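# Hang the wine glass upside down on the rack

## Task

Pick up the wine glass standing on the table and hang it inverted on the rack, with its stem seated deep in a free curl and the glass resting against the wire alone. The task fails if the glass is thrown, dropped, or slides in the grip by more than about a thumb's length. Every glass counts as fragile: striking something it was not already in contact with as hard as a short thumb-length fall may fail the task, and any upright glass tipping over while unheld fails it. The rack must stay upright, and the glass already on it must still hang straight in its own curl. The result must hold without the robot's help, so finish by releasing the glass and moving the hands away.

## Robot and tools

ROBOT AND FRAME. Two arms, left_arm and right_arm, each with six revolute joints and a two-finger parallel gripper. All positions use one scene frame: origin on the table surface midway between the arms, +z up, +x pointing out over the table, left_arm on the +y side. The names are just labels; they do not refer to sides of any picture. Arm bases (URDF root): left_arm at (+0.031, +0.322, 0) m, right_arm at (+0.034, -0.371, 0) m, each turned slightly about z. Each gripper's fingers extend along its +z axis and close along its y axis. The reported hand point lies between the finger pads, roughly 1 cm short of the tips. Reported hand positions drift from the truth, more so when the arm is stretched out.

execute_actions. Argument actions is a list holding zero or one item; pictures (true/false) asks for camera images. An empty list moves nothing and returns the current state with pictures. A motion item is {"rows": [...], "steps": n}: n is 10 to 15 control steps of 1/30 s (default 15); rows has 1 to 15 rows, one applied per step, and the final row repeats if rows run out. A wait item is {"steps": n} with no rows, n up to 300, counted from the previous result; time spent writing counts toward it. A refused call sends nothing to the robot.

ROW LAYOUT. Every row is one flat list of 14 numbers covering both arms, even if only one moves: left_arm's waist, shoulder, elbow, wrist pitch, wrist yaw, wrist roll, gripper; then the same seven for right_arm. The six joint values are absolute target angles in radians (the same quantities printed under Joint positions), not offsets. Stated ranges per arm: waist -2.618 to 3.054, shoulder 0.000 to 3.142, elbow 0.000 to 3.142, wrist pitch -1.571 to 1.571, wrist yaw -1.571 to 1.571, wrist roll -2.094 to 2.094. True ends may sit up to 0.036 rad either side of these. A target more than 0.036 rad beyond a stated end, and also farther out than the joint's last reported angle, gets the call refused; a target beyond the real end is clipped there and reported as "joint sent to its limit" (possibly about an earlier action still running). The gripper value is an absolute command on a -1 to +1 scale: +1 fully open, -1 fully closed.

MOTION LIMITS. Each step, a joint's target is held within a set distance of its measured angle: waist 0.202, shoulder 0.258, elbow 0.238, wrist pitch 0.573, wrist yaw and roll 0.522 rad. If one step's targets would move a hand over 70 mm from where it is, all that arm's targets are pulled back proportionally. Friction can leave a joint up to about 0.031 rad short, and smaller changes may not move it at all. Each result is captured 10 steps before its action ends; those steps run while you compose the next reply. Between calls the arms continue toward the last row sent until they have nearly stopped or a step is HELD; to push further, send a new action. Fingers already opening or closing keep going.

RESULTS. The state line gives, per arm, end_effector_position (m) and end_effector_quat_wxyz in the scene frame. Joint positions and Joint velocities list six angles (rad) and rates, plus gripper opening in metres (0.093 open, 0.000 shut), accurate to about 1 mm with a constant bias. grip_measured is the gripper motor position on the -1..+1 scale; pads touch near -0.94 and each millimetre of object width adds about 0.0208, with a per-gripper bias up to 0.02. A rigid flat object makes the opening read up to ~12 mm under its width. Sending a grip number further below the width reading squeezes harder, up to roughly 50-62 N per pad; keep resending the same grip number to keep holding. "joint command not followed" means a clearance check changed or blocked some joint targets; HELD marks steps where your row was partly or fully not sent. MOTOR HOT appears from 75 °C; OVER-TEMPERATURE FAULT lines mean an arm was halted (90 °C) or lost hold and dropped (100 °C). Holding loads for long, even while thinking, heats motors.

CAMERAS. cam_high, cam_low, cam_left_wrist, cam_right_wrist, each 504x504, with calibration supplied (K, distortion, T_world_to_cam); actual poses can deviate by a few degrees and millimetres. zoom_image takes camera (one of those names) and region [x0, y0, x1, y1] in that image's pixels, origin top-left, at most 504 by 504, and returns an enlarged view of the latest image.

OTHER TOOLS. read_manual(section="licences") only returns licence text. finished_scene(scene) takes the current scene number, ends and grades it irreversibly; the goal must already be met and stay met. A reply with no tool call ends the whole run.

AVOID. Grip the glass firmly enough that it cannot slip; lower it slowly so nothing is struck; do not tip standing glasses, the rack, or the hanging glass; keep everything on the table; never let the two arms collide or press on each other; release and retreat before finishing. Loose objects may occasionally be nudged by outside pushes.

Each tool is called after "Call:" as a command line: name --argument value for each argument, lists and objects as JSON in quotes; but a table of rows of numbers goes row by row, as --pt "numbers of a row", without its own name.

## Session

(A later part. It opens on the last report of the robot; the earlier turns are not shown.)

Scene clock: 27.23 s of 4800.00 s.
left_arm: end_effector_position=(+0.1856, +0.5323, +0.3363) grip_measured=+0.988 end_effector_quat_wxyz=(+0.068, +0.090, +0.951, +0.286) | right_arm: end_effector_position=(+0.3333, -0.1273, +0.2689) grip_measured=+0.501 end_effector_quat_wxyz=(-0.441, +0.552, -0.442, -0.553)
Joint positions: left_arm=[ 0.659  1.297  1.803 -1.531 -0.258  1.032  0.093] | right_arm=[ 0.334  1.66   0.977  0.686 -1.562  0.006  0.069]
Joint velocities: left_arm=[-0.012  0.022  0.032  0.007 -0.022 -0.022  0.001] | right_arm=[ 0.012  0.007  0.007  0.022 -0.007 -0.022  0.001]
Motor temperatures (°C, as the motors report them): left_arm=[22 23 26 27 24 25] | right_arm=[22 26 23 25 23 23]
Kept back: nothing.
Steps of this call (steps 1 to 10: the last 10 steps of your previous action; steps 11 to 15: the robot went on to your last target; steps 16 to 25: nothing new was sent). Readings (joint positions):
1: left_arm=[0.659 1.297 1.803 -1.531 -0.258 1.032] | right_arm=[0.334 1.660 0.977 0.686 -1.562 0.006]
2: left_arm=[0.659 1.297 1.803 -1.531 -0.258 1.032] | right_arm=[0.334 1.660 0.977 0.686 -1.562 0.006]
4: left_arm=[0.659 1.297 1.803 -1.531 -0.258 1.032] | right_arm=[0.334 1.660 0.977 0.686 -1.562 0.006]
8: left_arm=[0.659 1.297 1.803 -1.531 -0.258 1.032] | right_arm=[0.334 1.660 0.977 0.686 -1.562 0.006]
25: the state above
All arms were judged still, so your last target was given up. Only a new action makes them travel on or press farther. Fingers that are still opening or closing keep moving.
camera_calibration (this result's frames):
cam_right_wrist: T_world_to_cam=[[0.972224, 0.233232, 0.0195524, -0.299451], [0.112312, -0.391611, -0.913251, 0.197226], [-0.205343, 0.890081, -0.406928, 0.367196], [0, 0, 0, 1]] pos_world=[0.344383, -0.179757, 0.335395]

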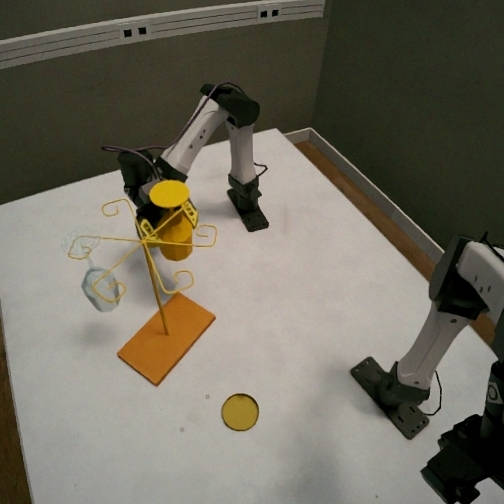

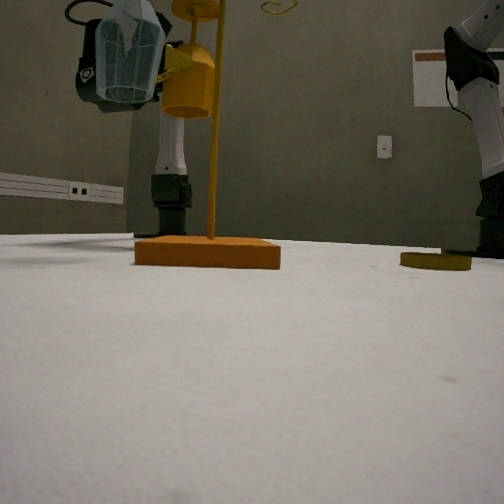

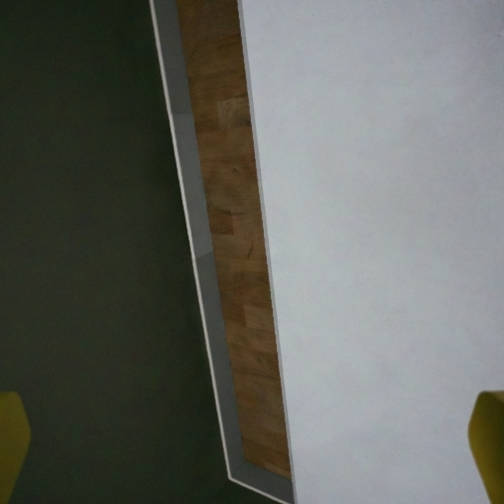

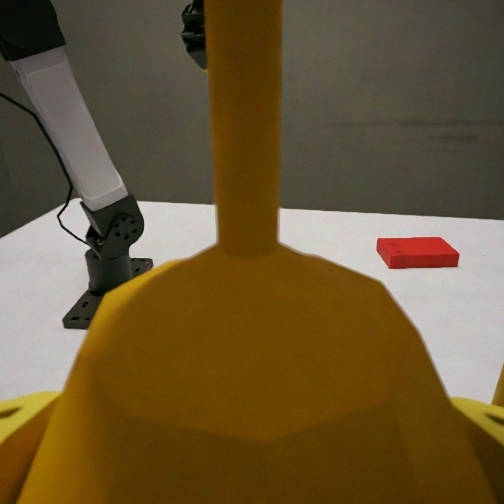

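Call:
execute_actions --actions '[{"rows":[[0.659,1.297,1.803,-1.531,-0.258,1.032,1,0.34,1.705,1.0,0.735,-1.57,0,0.15]]}]'

Call:
execute_actions --actions '[{"rows":[[0.659,1.297,1.803,-1.531,-0.258,1.032,1,0.34,1.705,1.0,0.735,-1.57,0,1]]}]'

Call:
execute_actions --actions '[{"rows":[[0.659,1.297,1.803,-1.531,-0.258,1.032,1,0.31,1.66,0.955,0.735,-1.57,0,1],[0.659,1.297,1.803,-1.531,-0.258,1.032,1,0.285,1.645,0.94,0.735,-1.57,0,1],[0.659,1.297,1.803,-1.531,-0.258,1.032,1,0.26,1.63,0.92,0.735,-1.57,0,1],[0.659,1.297,1.803,-1.531,-0.258,1.032,1,0.235,1.61,0.9,0.735,-1.57,0,1],[0.659,1.297,1.803,-1.531,-0.258,1.032,1,0.21,1.59,0.88,0.735,-1.57,0,1],[0.659,1.297,1.803,-1.531,-0.258,1.032,1,0.185,1.57,0.86,0.735,-1.57,0,1],[0.659,1.297,1.803,-1.531,-0.258,1.032,1,0.16,1.55,0.84,0.735,-1.57,0,1],[0.659,1.297,1.803,-1.531,-0.258,1.032,1,0.135,1.53,0.82,0.735,-1.57,0,1],[0.659,1.297,1.803,-1.531,-0.258,1.032,1,0.1,1.5,0.79,0.735,-1.57,0,1],[0.659,1.297,1.803,-1.531,-0.258,1.032,1,0.05,1.46,0.75,0.735,-1.57,0,1],[0.659,1.297,1.803,-1.531,-0.258,1.032,1,0,1.44,0.73,0.735,-1.57,0,1],[0.659,1.297,1.803,-1.531,-0.258,1.032,1,-0.4,1.44,0.73,0.735,-1.57,0,1]]}]'

Call:
execute_actions --actions '[{"steps":60}]'

Call:
finished_scene --scene 1

Scene clock: 28.20 s of 4800.00 s.
left_arm: end_effector_position=(+0.1856, +0.5323, +0.3363) grip_measured=+0.988 end_effector_quat_wxyz=(+0.068, +0.090, +0.951, +0.286) | right_arm: end_effector_position=(+0.3372, -0.1260, +0.2653) grip_measured=+0.501 end_effector_quat_wxyz=(-0.443, +0.555, -0.438, -0.551)
Joint positions: left_arm=[ 0.659  1.297  1.803 -1.531 -0.258  1.032  0.093] | right_arm=[ 0.335  1.684  0.985  0.714 -1.564  0.006  0.069]
Joint velocities: left_arm=[-0.002 -0.012 -0.007  0.022 -0.066  0.037  0.001] | right_arm=[ 0.002  0.022  0.032  0.081  0.007 -0.007  0.   ]
Motor temperatures (°C, as the motors report them): left_arm=[22 23 26 27 24 25] | right_arm=[22 26 23 25 23 23]
Steps of this call (steps 1 to 24: nothing new was sent; steps 25 to 29: the first 5 steps of this action). Readings (joint positions):
25: left_arm=[0.659 1.297 1.803 -1.531 -0.258 1.032] | right_arm=[0.334 1.664 0.977 0.693 -1.563 0.006]
26: left_arm=[0.659 1.297 1.803 -1.531 -0.258 1.032] | right_arm=[0.334 1.671 0.980 0.700 -1.564 0.006]
28: left_arm=[0.659 1.297 1.803 -1.531 -0.258 1.032] | right_arm=[0.335 1.683 0.984 0.711 -1.564 0.006]
29: the state above

Scene clock: 28.70 s of 4800.00 s.
left_arm: end_effector_position=(+0.1856, +0.5323, +0.3363) grip_measured=+0.988 end_effector_quat_wxyz=(+0.068, +0.090, +0.951, +0.286) | right_arm: end_effector_position=(+0.3374, -0.1259, +0.2652) grip_measured=+1.000 end_effector_quat_wxyz=(-0.445, +0.556, -0.437, -0.550)
Joint positions: left_arm=[ 0.659  1.297  1.803 -1.531 -0.258  1.032  0.093] | right_arm=[ 0.335  1.686  0.985  0.721 -1.564  0.006  0.093]
Joint velocities: left_arm=[-0.002  0.007  0.007  0.007 -0.066 -0.007 -0.   ] | right_arm=[ 0.002 -0.007 -0.007 -0.066  0.007  0.022  0.   ]
Motor temperatures (°C, as the motors report them): left_arm=[22 23 26 27 24 25] | right_arm=[22 26 23 25 23 23]
Steps of this call (steps 1 to 10: the last 10 steps of your previous action; steps 11 to 15: the first 5 steps of this action). Readings (joint positions):
11: left_arm=[0.659 1.297 1.803 -1.531 -0.258 1.032] | right_arm=[0.335 1.686 0.985 0.721 -1.564 0.006]
12: left_arm=[0.659 1.297 1.803 -1.531 -0.258 1.032] | right_arm=[0.335 1.686 0.985 0.721 -1.564 0.006]
14: left_arm=[0.659 1.297 1.803 -1.531 -0.258 1.032] | right_arm=[0.335 1.686 0.985 0.721 -1.564 0.006]
15: the state above

Scene clock: 29.20 s of 4800.00 s.
left_arm: end_effector_position=(+0.1856, +0.5323, +0.3363) grip_measured=+0.988 end_effector_quat_wxyz=(+0.068, +0.090, +0.951, +0.286) | right_arm: end_effector_position=(+0.3408, -0.1498, +0.2615) grip_measured=+1.000 end_effector_quat_wxyz=(-0.459, +0.537, -0.460, -0.538)
Joint positions: left_arm=[ 0.659  1.297  1.803 -1.531 -0.258  1.032  0.093] | right_arm=[ 0.265  1.643  0.927  0.722 -1.564  0.006  0.093]
Joint velocities: left_arm=[-0.002 -0.007  0.002 -0.007 -0.022 -0.051  0.   ] | right_arm=[-0.764 -0.471 -0.574  0.007 -0.081  0.022  0.   ]
Motor temperatures (°C, as the motors report them): left_arm=[22 23 26 27 24 25] | right_arm=[22 26 23 25 23 23]
Steps of this call (steps 1 to 10: the last 10 steps of your previous action; steps 11 to 15: the first 5 steps of this action). Readings (joint positions):
11: left_arm=[0.659 1.297 1.803 -1.531 -0.258 1.032] | right_arm=[0.333 1.685 0.983 0.722 -1.564 0.006]
12: left_arm=[0.659 1.297 1.803 -1.531 -0.258 1.032] | right_arm=[0.326 1.681 0.977 0.722 -1.564 0.006]
14: left_arm=[0.659 1.297 1.803 -1.531 -0.258 1.032] | right_arm=[0.291 1.659 0.946 0.722 -1.564 0.006]
15: the state above

Scene clock: 31.20 s of 4800.00 s.
left_arm: end_effector_position=(+0.1856, +0.5323, +0.3363) grip_measured=+0.988 end_effector_quat_wxyz=(+0.068, +0.090, +0.951, +0.286) | right_arm: end_effector_position=(+0.3696, -0.3655, +0.2640) grip_measured=+1.000 end_effector_quat_wxyz=(+0.614, -0.359, +0.609, +0.352)
Joint positions: left_arm=[ 0.659  1.297  1.803 -1.531 -0.258  1.032  0.093] | right_arm=[-0.408  1.455  0.75   0.723 -1.564  0.006  0.093]
Joint velocities: left_arm=[-0.007 -0.012 -0.002  0.022 -0.081 -0.022 -0.   ] | right_arm=[ 0.007  0.007  0.007  0.051 -0.022 -0.007  0.   ]
Motor temperatures (°C, as the motors report them): left_arm=[22 23 27 27 24 25] | right_arm=[22 26 23 26 23 23]
Kept back: nothing.
Steps of this call (steps 1 to 10: the last 10 steps of your previous action; steps 11 to 30: the robot went on to your last target; steps 31 to 60: nothing new was sent). Readings (joint positions):
1: left_arm=[0.659 1.297 1.803 -1.531 -0.258 1.032] | right_arm=[0.237 1.625 0.906 0.722 -1.564 0.006]
2: left_arm=[0.659 1.297 1.803 -1.531 -0.258 1.032] | right_arm=[0.208 1.605 0.886 0.722 -1.564 0.006]
4: left_arm=[0.659 1.297 1.803 -1.531 -0.258 1.032] | right_arm=[0.152 1.562 0.845 0.722 -1.564 0.006]
8: left_arm=[0.659 1.297 1.803 -1.531 -0.258 1.032] | right_arm=[-0.042 1.463 0.754 0.722 -1.571 0.006]
60: the state above
All arms were judged still, so your last target was given up. Only a new action makes them travel on or press farther. Fingers that are still opening or closing keep moving.

The scene is finished: the task was done.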